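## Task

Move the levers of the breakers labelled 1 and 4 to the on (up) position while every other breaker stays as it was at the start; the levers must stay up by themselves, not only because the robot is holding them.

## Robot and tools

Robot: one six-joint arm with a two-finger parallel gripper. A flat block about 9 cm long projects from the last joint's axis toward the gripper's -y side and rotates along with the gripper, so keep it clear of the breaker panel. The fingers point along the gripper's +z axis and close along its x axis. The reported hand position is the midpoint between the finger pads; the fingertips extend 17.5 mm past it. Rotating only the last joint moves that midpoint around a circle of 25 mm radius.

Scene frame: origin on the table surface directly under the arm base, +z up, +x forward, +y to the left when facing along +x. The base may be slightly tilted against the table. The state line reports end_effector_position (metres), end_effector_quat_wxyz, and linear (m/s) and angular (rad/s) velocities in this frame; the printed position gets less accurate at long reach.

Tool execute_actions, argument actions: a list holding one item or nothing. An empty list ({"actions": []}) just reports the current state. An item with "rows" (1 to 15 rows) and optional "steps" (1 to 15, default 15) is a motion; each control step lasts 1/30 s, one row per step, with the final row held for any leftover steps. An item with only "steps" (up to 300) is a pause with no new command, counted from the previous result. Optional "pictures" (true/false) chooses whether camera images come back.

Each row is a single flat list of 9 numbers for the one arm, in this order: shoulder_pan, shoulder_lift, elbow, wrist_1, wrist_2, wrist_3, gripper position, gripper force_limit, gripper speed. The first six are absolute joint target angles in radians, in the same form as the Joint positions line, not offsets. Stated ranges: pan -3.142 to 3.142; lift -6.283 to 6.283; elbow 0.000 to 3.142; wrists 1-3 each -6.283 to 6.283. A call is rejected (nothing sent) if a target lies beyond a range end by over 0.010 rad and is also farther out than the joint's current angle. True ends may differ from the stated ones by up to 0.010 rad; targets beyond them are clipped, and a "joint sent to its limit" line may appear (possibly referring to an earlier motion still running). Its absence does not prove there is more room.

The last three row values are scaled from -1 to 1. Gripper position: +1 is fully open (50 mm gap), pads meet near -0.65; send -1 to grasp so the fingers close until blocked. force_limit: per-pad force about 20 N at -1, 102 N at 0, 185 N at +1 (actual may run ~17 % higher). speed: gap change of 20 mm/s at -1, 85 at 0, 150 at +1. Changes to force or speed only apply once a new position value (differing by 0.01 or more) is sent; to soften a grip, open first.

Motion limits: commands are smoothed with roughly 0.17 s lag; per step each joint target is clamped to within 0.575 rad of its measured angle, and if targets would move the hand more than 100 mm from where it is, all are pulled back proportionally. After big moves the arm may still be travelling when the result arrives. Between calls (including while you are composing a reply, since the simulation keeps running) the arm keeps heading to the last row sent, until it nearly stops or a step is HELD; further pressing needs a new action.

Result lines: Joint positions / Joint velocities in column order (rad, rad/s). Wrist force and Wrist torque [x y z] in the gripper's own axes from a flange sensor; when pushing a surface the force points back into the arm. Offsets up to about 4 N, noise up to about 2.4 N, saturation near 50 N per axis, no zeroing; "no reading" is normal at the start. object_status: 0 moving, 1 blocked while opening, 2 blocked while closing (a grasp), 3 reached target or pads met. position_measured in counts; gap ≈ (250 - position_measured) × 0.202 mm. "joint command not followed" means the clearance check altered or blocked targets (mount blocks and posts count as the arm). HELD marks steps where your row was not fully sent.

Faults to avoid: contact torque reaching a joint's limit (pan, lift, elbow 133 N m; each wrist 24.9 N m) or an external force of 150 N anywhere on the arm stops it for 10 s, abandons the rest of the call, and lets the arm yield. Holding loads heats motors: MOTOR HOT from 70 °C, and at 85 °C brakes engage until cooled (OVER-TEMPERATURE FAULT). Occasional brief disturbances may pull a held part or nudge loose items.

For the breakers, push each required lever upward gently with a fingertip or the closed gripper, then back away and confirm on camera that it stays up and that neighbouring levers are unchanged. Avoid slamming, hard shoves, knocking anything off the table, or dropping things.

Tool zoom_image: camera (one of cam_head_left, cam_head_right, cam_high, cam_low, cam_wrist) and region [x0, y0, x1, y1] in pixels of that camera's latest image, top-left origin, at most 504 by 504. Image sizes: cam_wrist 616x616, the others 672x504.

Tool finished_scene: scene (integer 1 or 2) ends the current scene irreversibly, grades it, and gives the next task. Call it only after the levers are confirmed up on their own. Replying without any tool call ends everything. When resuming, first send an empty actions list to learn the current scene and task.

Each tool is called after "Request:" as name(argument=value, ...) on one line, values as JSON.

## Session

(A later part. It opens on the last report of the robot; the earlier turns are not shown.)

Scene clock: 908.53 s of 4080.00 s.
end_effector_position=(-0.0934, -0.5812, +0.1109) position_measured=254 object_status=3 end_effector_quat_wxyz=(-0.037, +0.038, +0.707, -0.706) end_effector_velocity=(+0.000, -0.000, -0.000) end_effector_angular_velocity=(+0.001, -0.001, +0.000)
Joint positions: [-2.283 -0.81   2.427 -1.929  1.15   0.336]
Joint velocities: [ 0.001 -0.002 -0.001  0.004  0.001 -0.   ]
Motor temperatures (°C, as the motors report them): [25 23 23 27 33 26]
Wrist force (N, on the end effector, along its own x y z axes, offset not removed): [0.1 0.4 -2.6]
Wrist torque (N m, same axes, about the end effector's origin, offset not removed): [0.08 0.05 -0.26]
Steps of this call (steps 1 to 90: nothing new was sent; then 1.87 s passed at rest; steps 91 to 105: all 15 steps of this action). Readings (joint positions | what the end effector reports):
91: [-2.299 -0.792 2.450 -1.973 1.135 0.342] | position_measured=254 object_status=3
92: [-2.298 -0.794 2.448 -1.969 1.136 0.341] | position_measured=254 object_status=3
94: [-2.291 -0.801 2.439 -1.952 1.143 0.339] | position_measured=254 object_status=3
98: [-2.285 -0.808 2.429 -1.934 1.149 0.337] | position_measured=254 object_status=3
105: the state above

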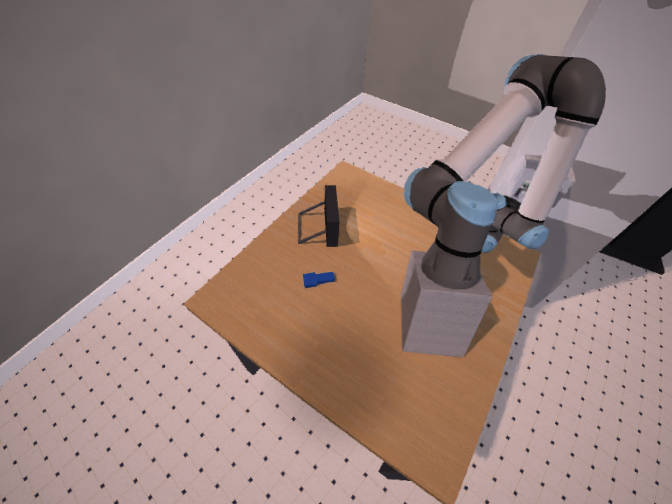

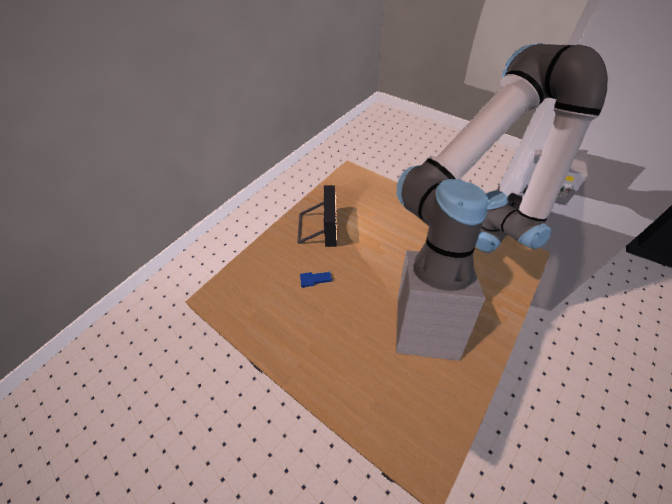

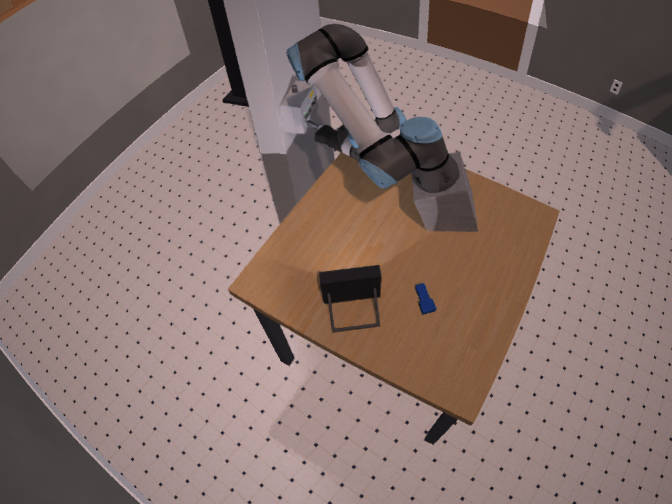

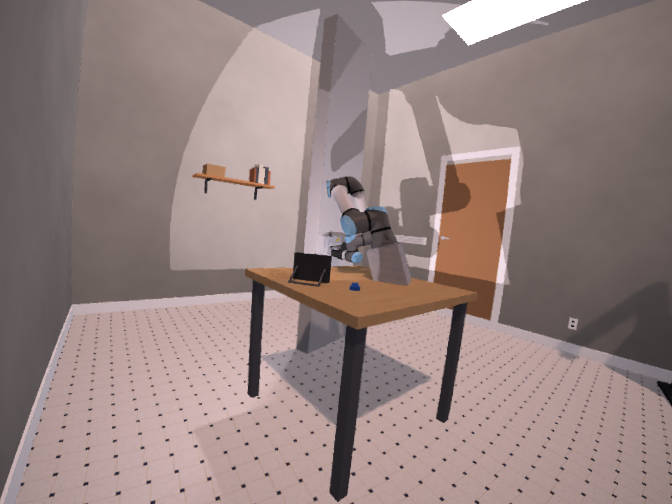

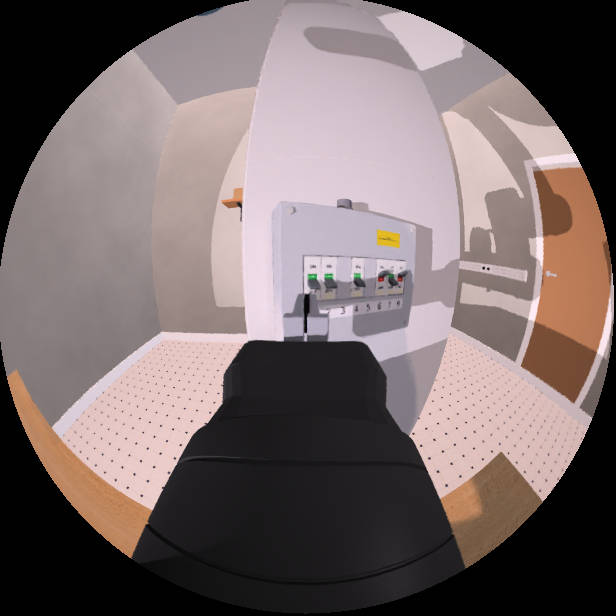

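Request:
execute_actions(actions=[{"rows": [[-2.2777,-0.8155,2.4193,-1.9149,1.1553,0.3343,-1,0,0],[-2.2727,-0.8211,2.4122,-1.9014,1.1601,0.3326,-1,0,0]],"steps":15}])

Request:
zoom_image(camera="cam_wrist", region=[270,220,410,345])

Request:
zoom_image(camera="cam_high", region=[270,75,350,145])

Scene clock: 925.53 s of 4080.00 s.
end_effector_position=(-0.0932, -0.5877, +0.1118) position_measured=254 object_status=3 end_effector_quat_wxyz=(-0.037, +0.038, +0.707, -0.705) end_effector_velocity=(-0.001, -0.000, +0.000) end_effector_angular_velocity=(+0.000, -0.001, -0.001)
Joint positions: [-2.273 -0.821  2.412 -1.902  1.16   0.333]
Joint velocities: [-0.001 -0.001 -0.001  0.002 -0.     0.001]
Motor temperatures (°C, as the motors report them): [25 23 23 27 33 26]
Wrist force (N, on the end effector, along its own x y z axes, offset not removed): [-0.4 1.8 -2.0]
Wrist torque (N m, same axes, about the end effector's origin, offset not removed): [0.23 0.12 -0.17]
Steps of this call (steps 1 to 15: the robot went on to your last target; steps 16 to 90: nothing new was sent; then 13.50 s passed at rest; steps 91 to 105: all 15 steps of this action). Readings (joint positions | what the end effector reports):
91: [-2.283 -0.810 2.426 -1.928 1.151 0.336] | position_measured=254 object_status=3
92: [-2.282 -0.811 2.425 -1.926 1.152 0.336] | position_measured=254 object_status=3
94: [-2.278 -0.815 2.419 -1.915 1.155 0.334] | position_measured=254 object_status=3
98: [-2.274 -0.820 2.414 -1.905 1.159 0.333] | position_measured=254 object_status=3
105: the state above

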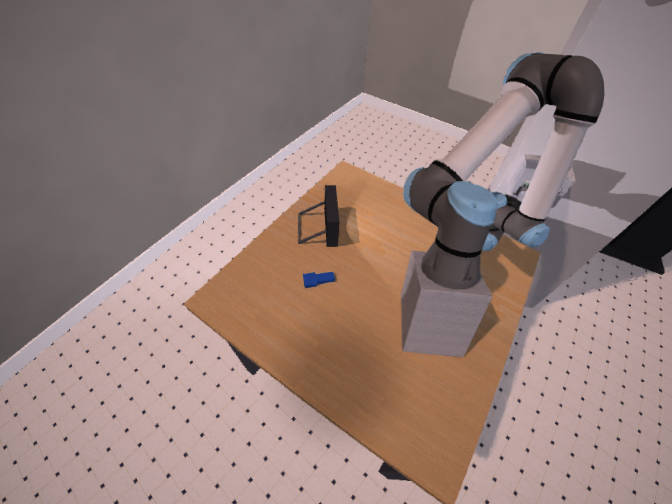

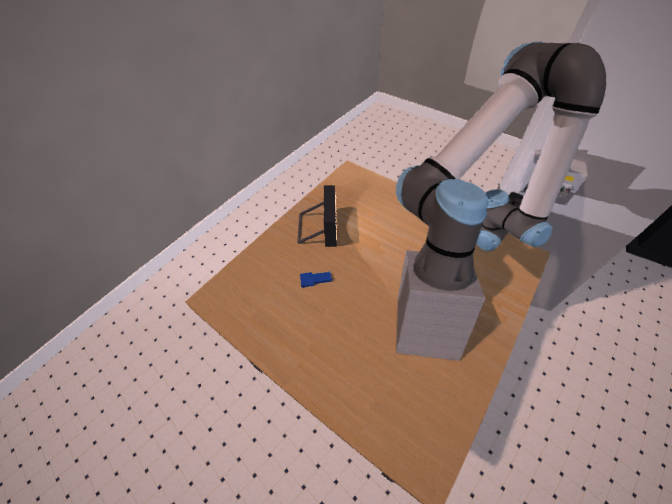

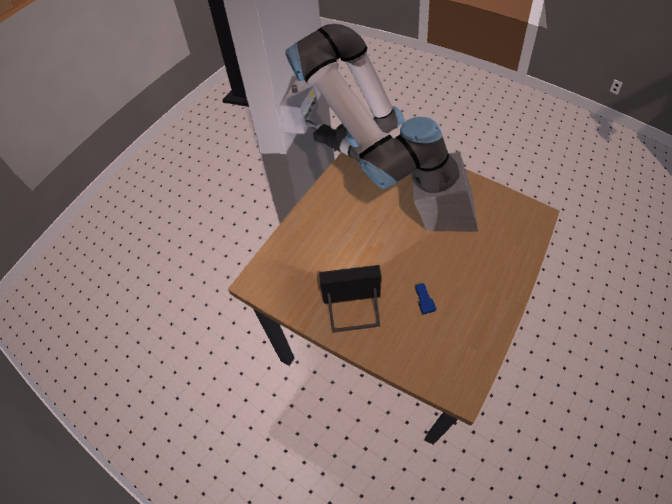

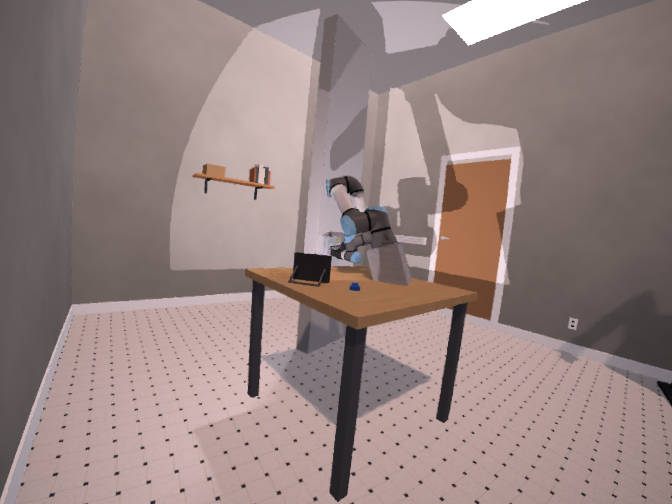

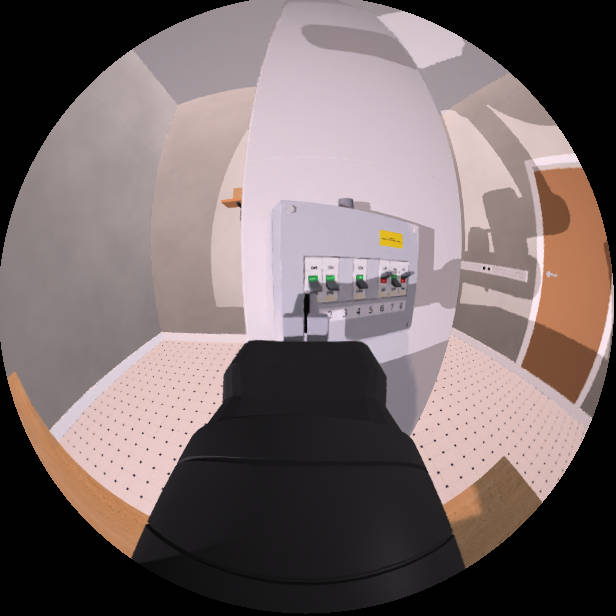

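Region (270, 220, 410, 345) of cam_wrist's 616x616 image, scaled by 3.600, with more detail than that image has; it fills the top 450 rows of this view, and the rest is white.

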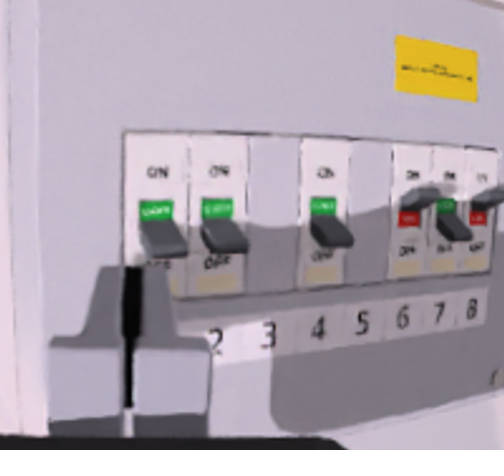

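Region (270, 75, 350, 145) of cam_high's 672x504 image, scaled by 6.300, with more detail than that image has; it fills the top 441 rows of this view, and the rest is white.

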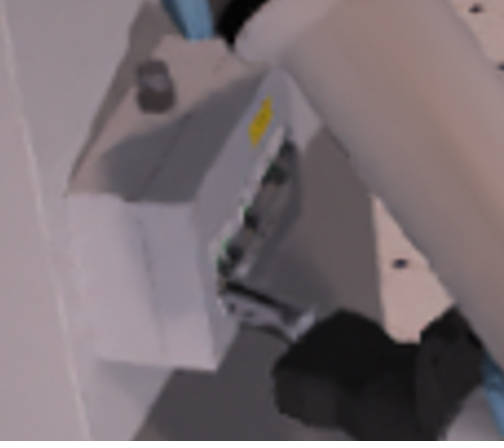

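Request:
execute_actions(actions=[{"rows": [[-2.2735,-0.8210,2.3992,-1.8887,1.1593,0.3329,-1,0,0]],"steps":15}])

Request:
zoom_image(camera="cam_wrist", region=[270,220,410,345])

Request:
zoom_image(camera="cam_high", region=[270,75,350,145])

Scene clock: 940.13 s of 4080.00 s.
end_effector_position=(-0.0962, -0.5919, +0.1110) position_measured=254 object_status=3 end_effector_quat_wxyz=(-0.037, +0.038, +0.707, -0.705) end_effector_velocity=(+0.000, -0.000, -0.000) end_effector_angular_velocity=(+0.001, -0.001, -0.000)
Joint positions: [-2.273 -0.821  2.399 -1.889  1.159  0.333]
Joint velocities: [ 0.001 -0.    -0.     0.001  0.001  0.001]
Motor temperatures (°C, as the motors report them): [25 23 23 27 33 26]
Wrist force (N, on the end effector, along its own x y z axes, offset not removed): [0.4 0.7 -3.3]
Wrist torque (N m, same axes, about the end effector's origin, offset not removed): [-0.05 0.06 -0.23]
Steps of this call (steps 1 to 15: the robot went on to your last target; steps 16 to 90: nothing new was sent; then 11.10 s passed at rest; steps 91 to 105: all 15 steps of this action). Readings (joint positions | what the end effector reports):
91: [-2.273 -0.821 2.412 -1.901 1.160 0.333] | position_measured=254 object_status=3
92: [-2.273 -0.821 2.410 -1.899 1.160 0.333] | position_measured=254 object_status=3
94: [-2.273 -0.821 2.405 -1.894 1.160 0.333] | position_measured=254 object_status=3
98: [-2.273 -0.821 2.400 -1.890 1.160 0.333] | position_measured=254 object_status=3
105: the state above

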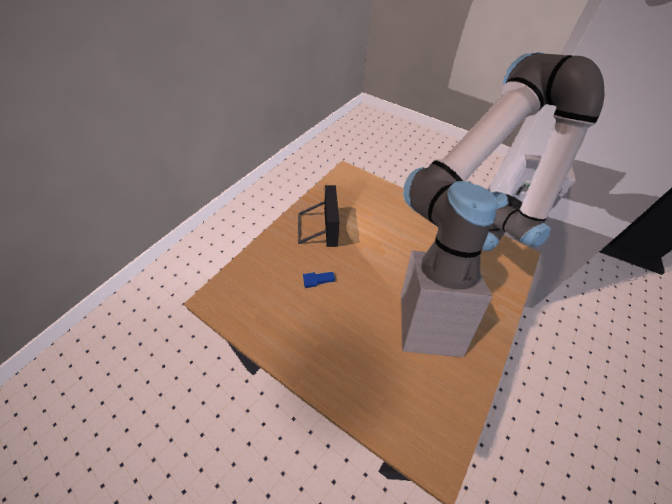

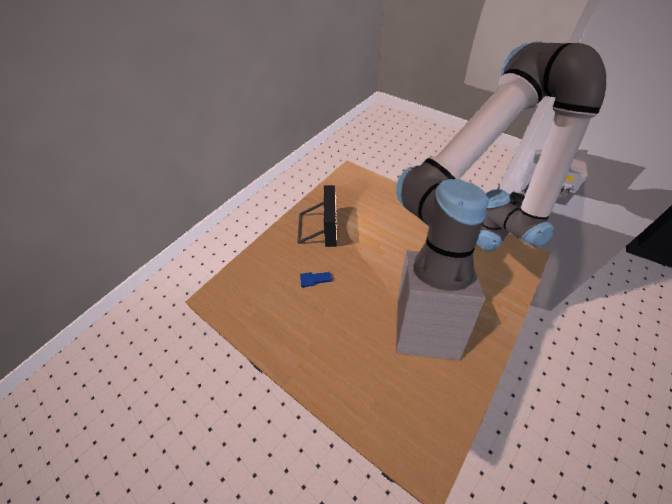

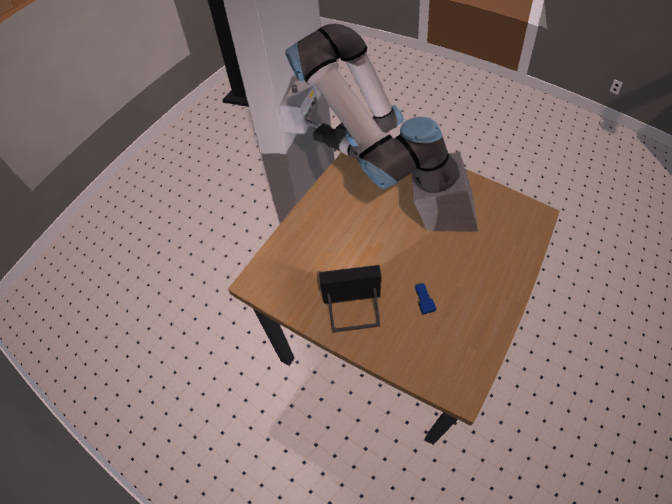

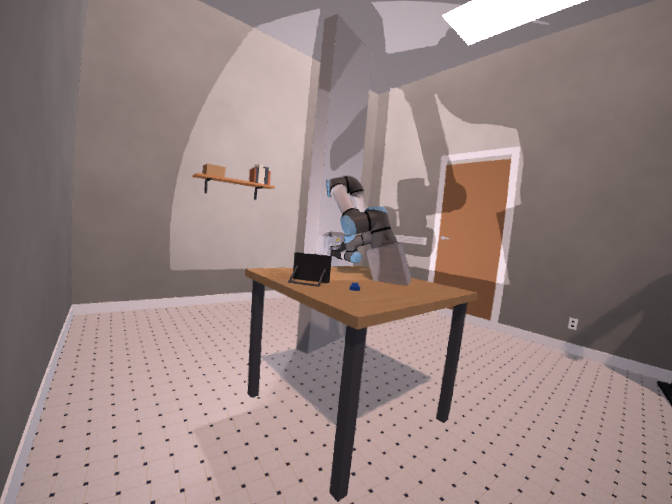

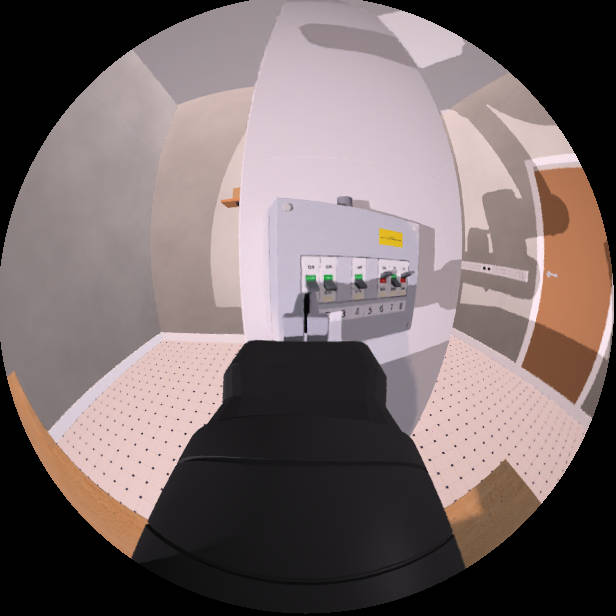

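Region (270, 220, 410, 345) of cam_wrist's 616x616 image, scaled by 3.600, with more detail than that image has; it fills the top 450 rows of this view, and the rest is white.

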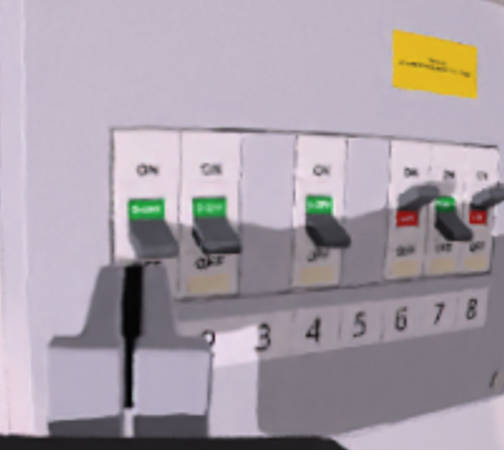

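Region (270, 75, 350, 145) of cam_high's 672x504 image, scaled by 6.300, with more detail than that image has; it fills the top 441 rows of this view, and the rest is white.

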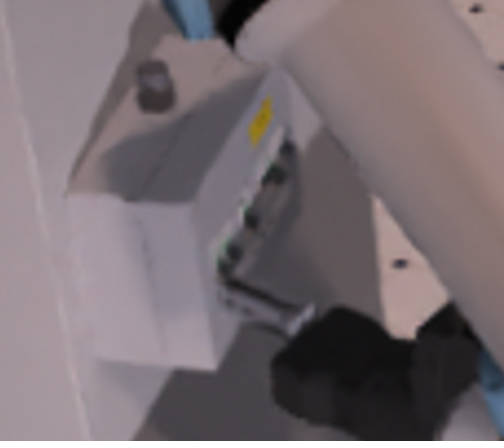

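Request:
execute_actions(actions=[{"rows": [[-2.2685,-0.8265,2.3920,-1.8752,1.1640,0.3311,-1,0,0]],"steps":15}])

Request:
zoom_image(camera="cam_wrist", region=[270,220,410,345])

Request:
zoom_image(camera="cam_high", region=[270,75,350,145])

Scene clock: 951.00 s of 4080.00 s.
end_effector_position=(-0.0962, -0.5950, +0.1113) position_measured=254 object_status=3 end_effector_quat_wxyz=(-0.037, +0.038, +0.707, -0.705) end_effector_velocity=(+0.000, -0.001, +0.001) end_effector_angular_velocity=(-0.002, +0.000, +0.002)
Joint positions: [-2.269 -0.826  2.392 -1.875  1.164  0.331]
Joint velocities: [ 0.001 -0.001 -0.003  0.001  0.     0.001]
Motor temperatures (°C, as the motors report them): [25 23 23 27 33 26]
Wrist force (N, on the end effector, along its own x y z axes, offset not removed): [7.8 -14.2 -50.0]
Wrist torque (N m, same axes, about the end effector's origin, offset not removed): [1.34 -0.47 -0.16]
Steps of this call (steps 1 to 15: the robot went on to your last target; steps 16 to 90: nothing new was sent; then 7.37 s passed at rest; steps 91 to 105: all 15 steps of this action). Readings (joint positions | what the end effector reports):
91: [-2.273 -0.821 2.399 -1.888 1.159 0.333] | position_measured=254 object_status=3
92: [-2.273 -0.822 2.398 -1.886 1.160 0.333] | position_measured=254 object_status=3
94: [-2.271 -0.824 2.395 -1.881 1.162 0.332] | position_measured=254 object_status=3
98: [-2.269 -0.826 2.393 -1.876 1.164 0.331] | position_measured=254 object_status=3
105: the state above

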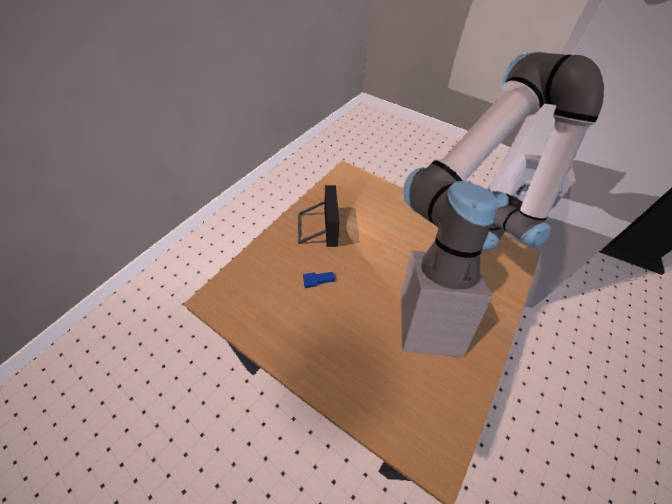

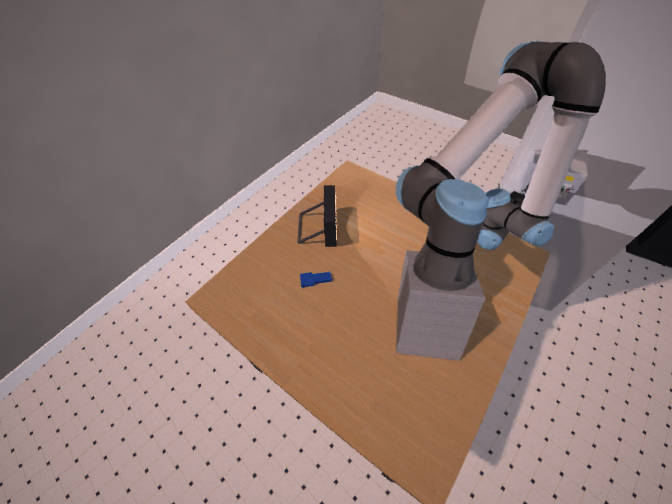

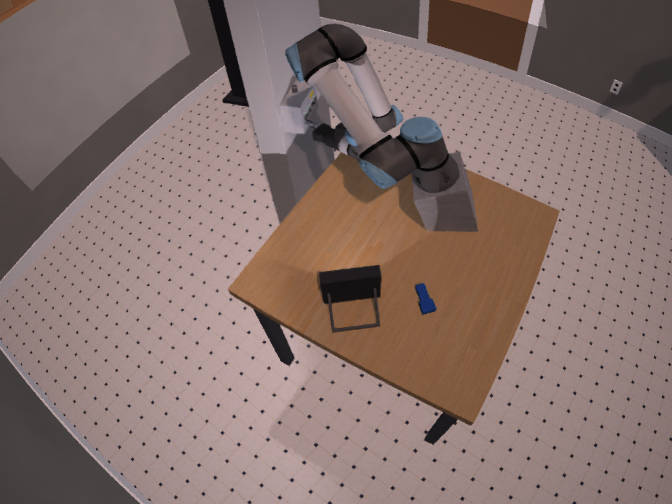

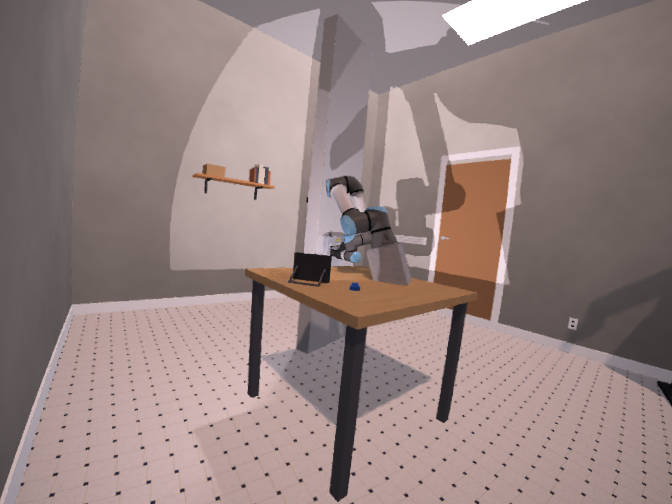

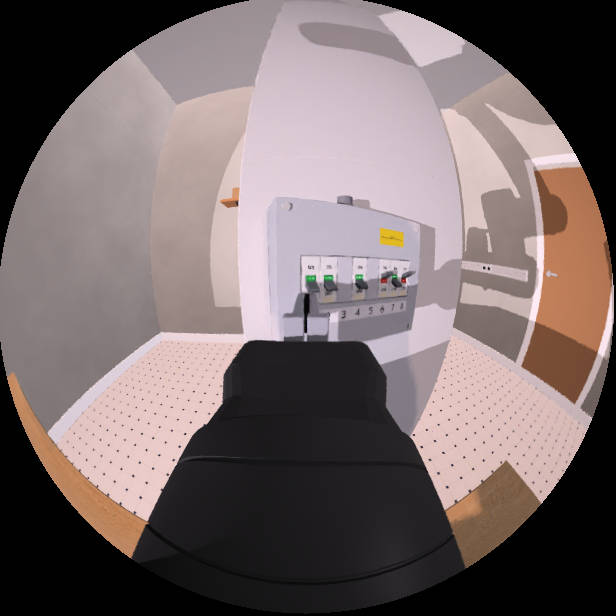

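Region (270, 220, 410, 345) of cam_wrist's 616x616 image, scaled by 3.600, with more detail than that image has; it fills the top 450 rows of this view, and the rest is white.

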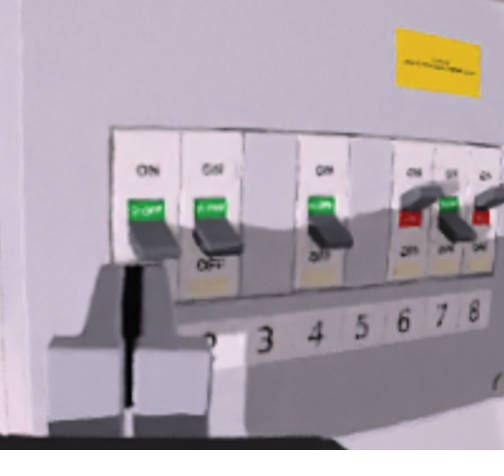

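Region (270, 75, 350, 145) of cam_high's 672x504 image, scaled by 6.300, with more detail than that image has; it fills the top 441 rows of this view, and the rest is white.

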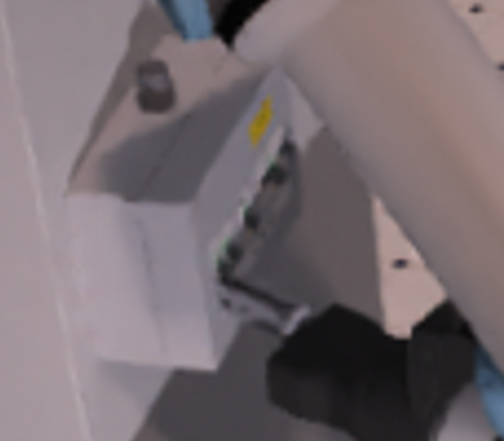

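Contact found; backing off about 4 mm right away.

Request:
execute_actions(actions=[{"rows": [[-2.2752,-0.8192,2.4016,-1.8932,1.1577,0.3335,-1,0,0]],"steps":12}], pictures=false)

Scene clock: 954.47 s of 4080.00 s.
end_effector_position=(-0.0962, -0.5910, +0.1109) position_measured=254 object_status=3 end_effector_quat_wxyz=(-0.037, +0.038, +0.707, -0.706) end_effector_velocity=(-0.001, +0.002, -0.001) end_effector_angular_velocity=(+0.000, -0.002, -0.003)
Joint positions: [-2.275 -0.82   2.401 -1.893  1.158  0.333]
Joint velocities: [-0.003  0.003  0.003 -0.005  0.     0.003]
Motor temperatures (°C, as the motors report them): [25 23 23 27 33 26]
Wrist force (N, on the end effector, along its own x y z axes, offset not removed): [-1.0 1.2 -1.3]
Wrist torque (N m, same axes, about the end effector's origin, offset not removed): [0.12 0.28 -0.26]
Steps of this call (steps 1 to 15: the robot went on to your last target; steps 16 to 90: nothing new was sent; then 0.07 s passed at rest; steps 91 to 102: all 12 steps of this action). Readings (joint positions | what the end effector reports):
91: [-2.269 -0.826 2.392 -1.875 1.164 0.331] | position_measured=254 object_status=3
92: [-2.270 -0.825 2.393 -1.878 1.163 0.331] | position_measured=254 object_status=3
94: [-2.272 -0.823 2.397 -1.886 1.160 0.332] | position_measured=254 object_status=3
98: [-2.274 -0.820 2.400 -1.892 1.158 0.333] | position_measured=254 object_status=3
102: the state above

Request:
execute_actions(actions=[{"rows": [[-2.2777,-0.8164,2.4052,-1.8999,1.1553,0.3344,-1,0,0],[-2.2777,-0.8164,2.4052,-1.8999,1.1553,0.3344,-1,0,0],[-2.2800,-0.8233,2.4085,-1.8967,1.1531,0.3352,-1,0,0],[-2.2823,-0.8302,2.4118,-1.8935,1.1510,0.336,-1,0,0],[-2.2845,-0.8370,2.4150,-1.8902,1.1488,0.3368,-1,0,0],[-2.2868,-0.8439,2.4183,-1.8870,1.1467,0.3376,-1,0,0]],"steps":15}])

Request:
zoom_image(camera="cam_wrist", region=[270,220,410,345])

Scene clock: 965.87 s of 4080.00 s.
end_effector_position=(-0.0965, -0.5888, +0.1188) position_measured=254 object_status=3 end_effector_quat_wxyz=(-0.037, +0.038, +0.707, -0.706) end_effector_velocity=(-0.001, +0.000, +0.003) end_effector_angular_velocity=(-0.001, +0.003, -0.002)
Joint positions: [-2.287 -0.843  2.418 -1.887  1.147  0.337]
Joint velocities: [-0.005 -0.009  0.004  0.004 -0.003 -0.   ]
Motor temperatures (°C, as the motors report them): [25 23 23 27 33 26]
Wrist force (N, on the end effector, along its own x y z axes, offset not removed): [-2.9 1.2 -1.3]
Wrist torque (N m, same axes, about the end effector's origin, offset not removed): [0.16 0.55 -0.23]
Steps of this call (steps 1 to 15: the robot went on to your last target; steps 16 to 90: nothing new was sent; then 7.90 s passed at rest; steps 91 to 105: all 15 steps of this action). Readings (joint positions | what the end effector reports):
91: [-2.275 -0.819 2.402 -1.893 1.158 0.334] | position_measured=254 object_status=3
92: [-2.276 -0.819 2.402 -1.895 1.157 0.334] | position_measured=254 object_status=3
94: [-2.277 -0.819 2.404 -1.896 1.156 0.334] | position_measured=254 object_status=3
98: [-2.283 -0.833 2.413 -1.892 1.150 0.336] | position_measured=254 object_status=3
105: the state above

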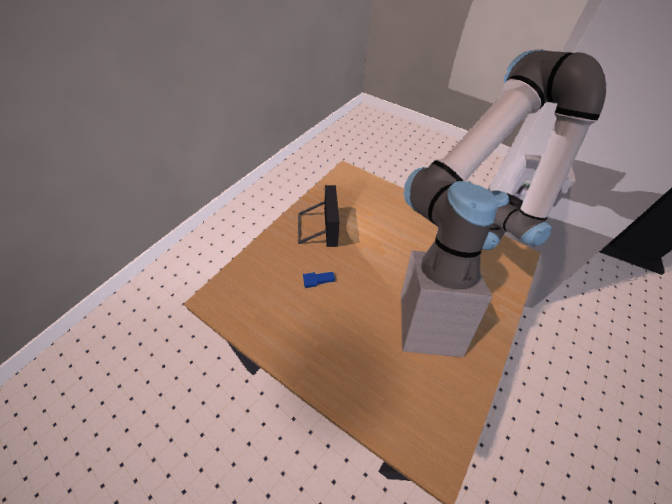

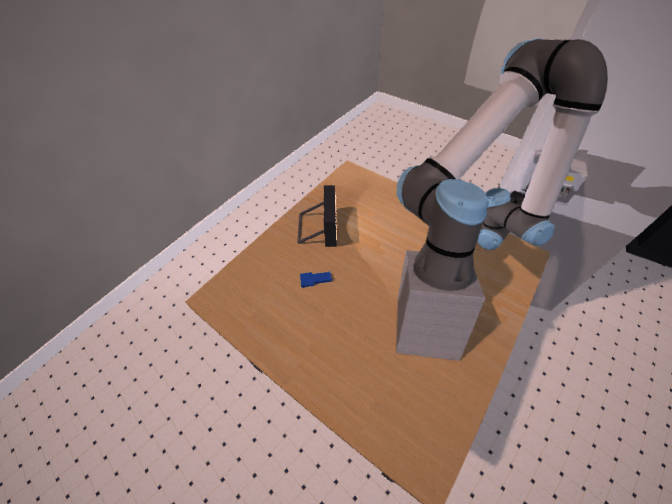

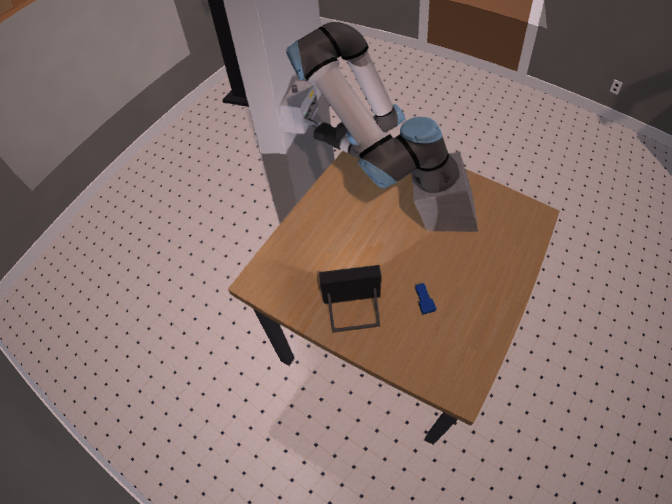

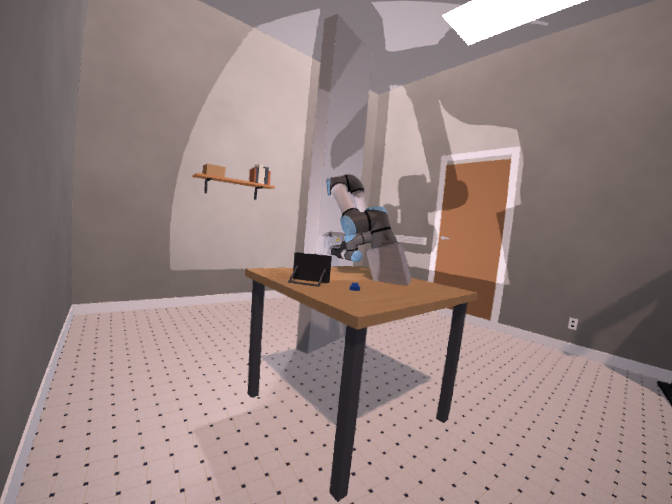

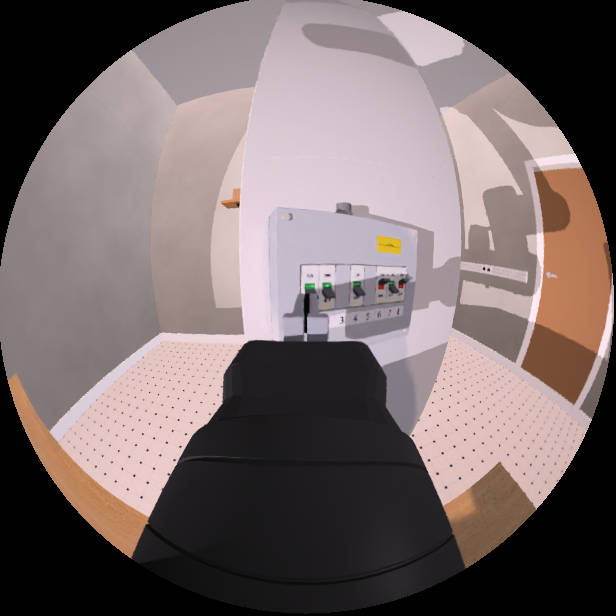

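Region (270, 220, 410, 345) of cam_wrist's 616x616 image, scaled by 3.600, with more detail than that image has; it fills the top 450 rows of this view, and the rest is white.

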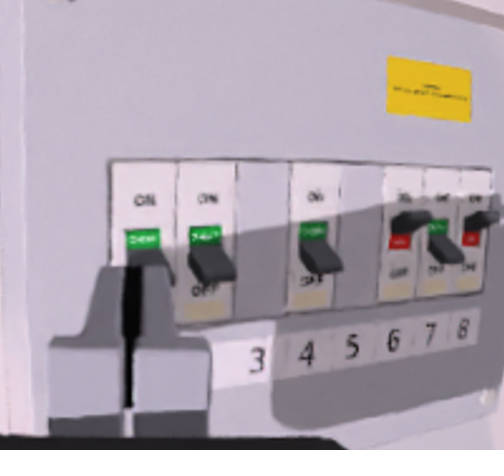

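Request:
execute_actions(actions=[{"rows": [[-2.2823,-0.8302,2.4118,-1.8935,1.1510,0.336,-1,0,0],[-2.2777,-0.8164,2.4052,-1.8999,1.1553,0.3344,-1,0,0],[-2.2777,-0.8164,2.4052,-1.8999,1.1553,0.3344,-1,0,0],[-2.2777,-0.8164,2.4052,-1.8999,1.1553,0.3344,-1,0,0],[-2.2777,-0.8164,2.4052,-1.8999,1.1553,0.3344,-1,0,0],[-2.2777,-0.8164,2.4052,-1.8999,1.1553,0.3344,-1,0,0],[-2.2777,-0.8164,2.4052,-1.8999,1.1553,0.3344,-1,0,0],[-2.2777,-0.8164,2.4052,-1.8999,1.1553,0.3344,-1,0,0],[-2.2793,-0.8198,2.3981,-1.8897,1.1538,0.3350,-1,0,0]],"steps":15}])

Request:
zoom_image(camera="cam_wrist", region=[270,220,410,345])

Scene clock: 1021.27 s of 4080.00 s.
end_effector_position=(-0.0981, -0.5914, +0.1109) position_measured=254 object_status=3 end_effector_quat_wxyz=(-0.037, +0.038, +0.707, -0.705) end_effector_velocity=(-0.002, -0.004, -0.000) end_effector_angular_velocity=(+0.001, -0.002, +0.003)
Joint positions: [-2.279 -0.819  2.399 -1.891  1.154  0.335]
Joint velocities: [-0.002 -0.004 -0.012  0.016 -0.005  0.002]
Motor temperatures (°C, as the motors report them): [25 23 23 27 33 26]
Wrist force (N, on the end effector, along its own x y z axes, offset not removed): [-1.4 2.1 -0.1]
Wrist torque (N m, same axes, about the end effector's origin, offset not removed): [0.26 0.31 -0.23]
Steps of this call (steps 1 to 15: the robot went on to your last target; steps 16 to 90: nothing new was sent; then 51.90 s passed at rest; steps 91 to 105: all 15 steps of this action). Readings (joint positions | what the end effector reports):
91: [-2.287 -0.844 2.418 -1.887 1.147 0.338] | position_measured=254 object_status=3
92: [-2.286 -0.842 2.417 -1.888 1.147 0.338] | position_measured=254 object_status=3
94: [-2.283 -0.831 2.412 -1.893 1.151 0.337] | position_measured=254 object_status=3
98: [-2.279 -0.820 2.407 -1.898 1.154 0.335] | position_measured=254 object_status=3
105: the state above

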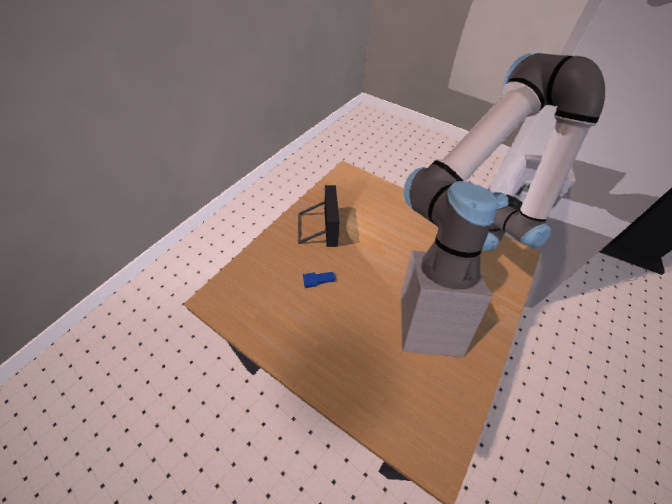

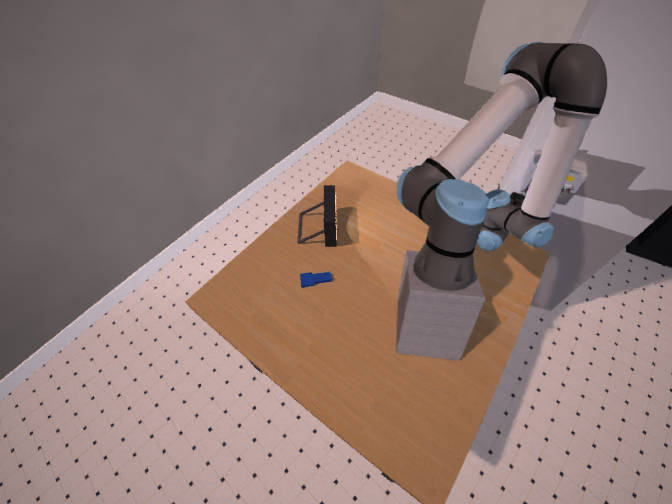

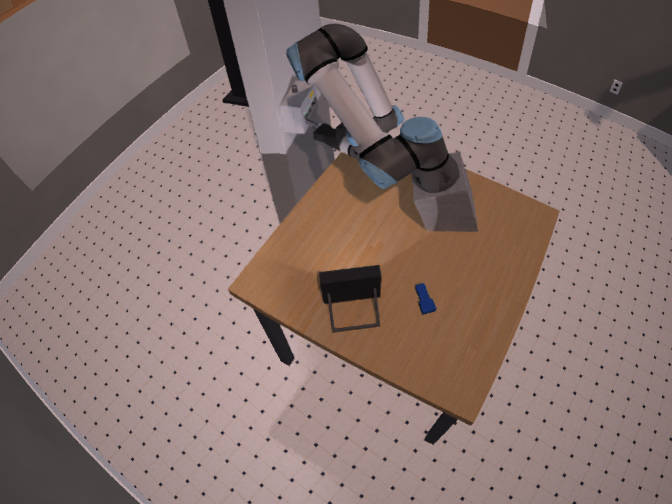

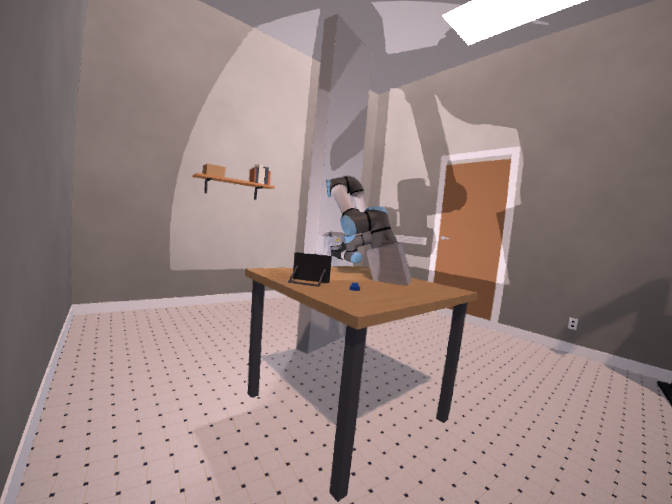

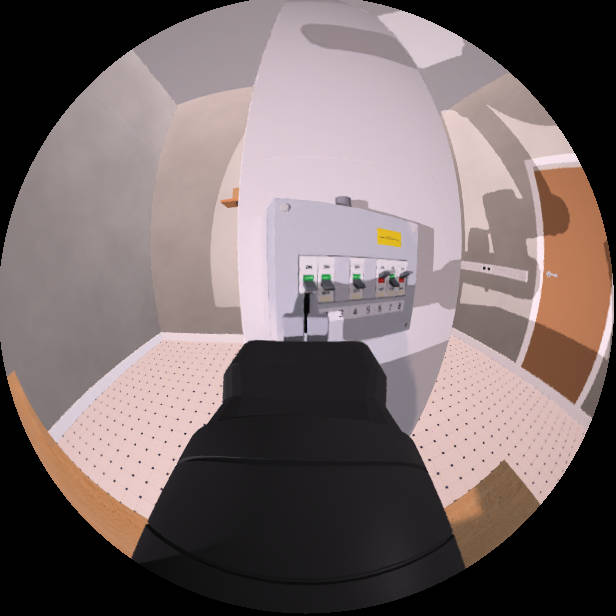

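Region (270, 220, 410, 345) of cam_wrist's 616x616 image, scaled by 3.600, with more detail than that image has; it fills the top 450 rows of this view, and the rest is white.

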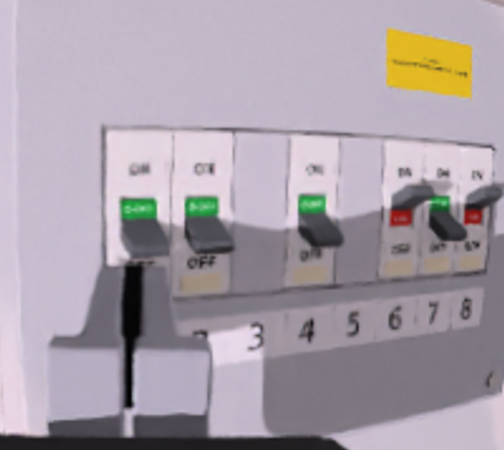

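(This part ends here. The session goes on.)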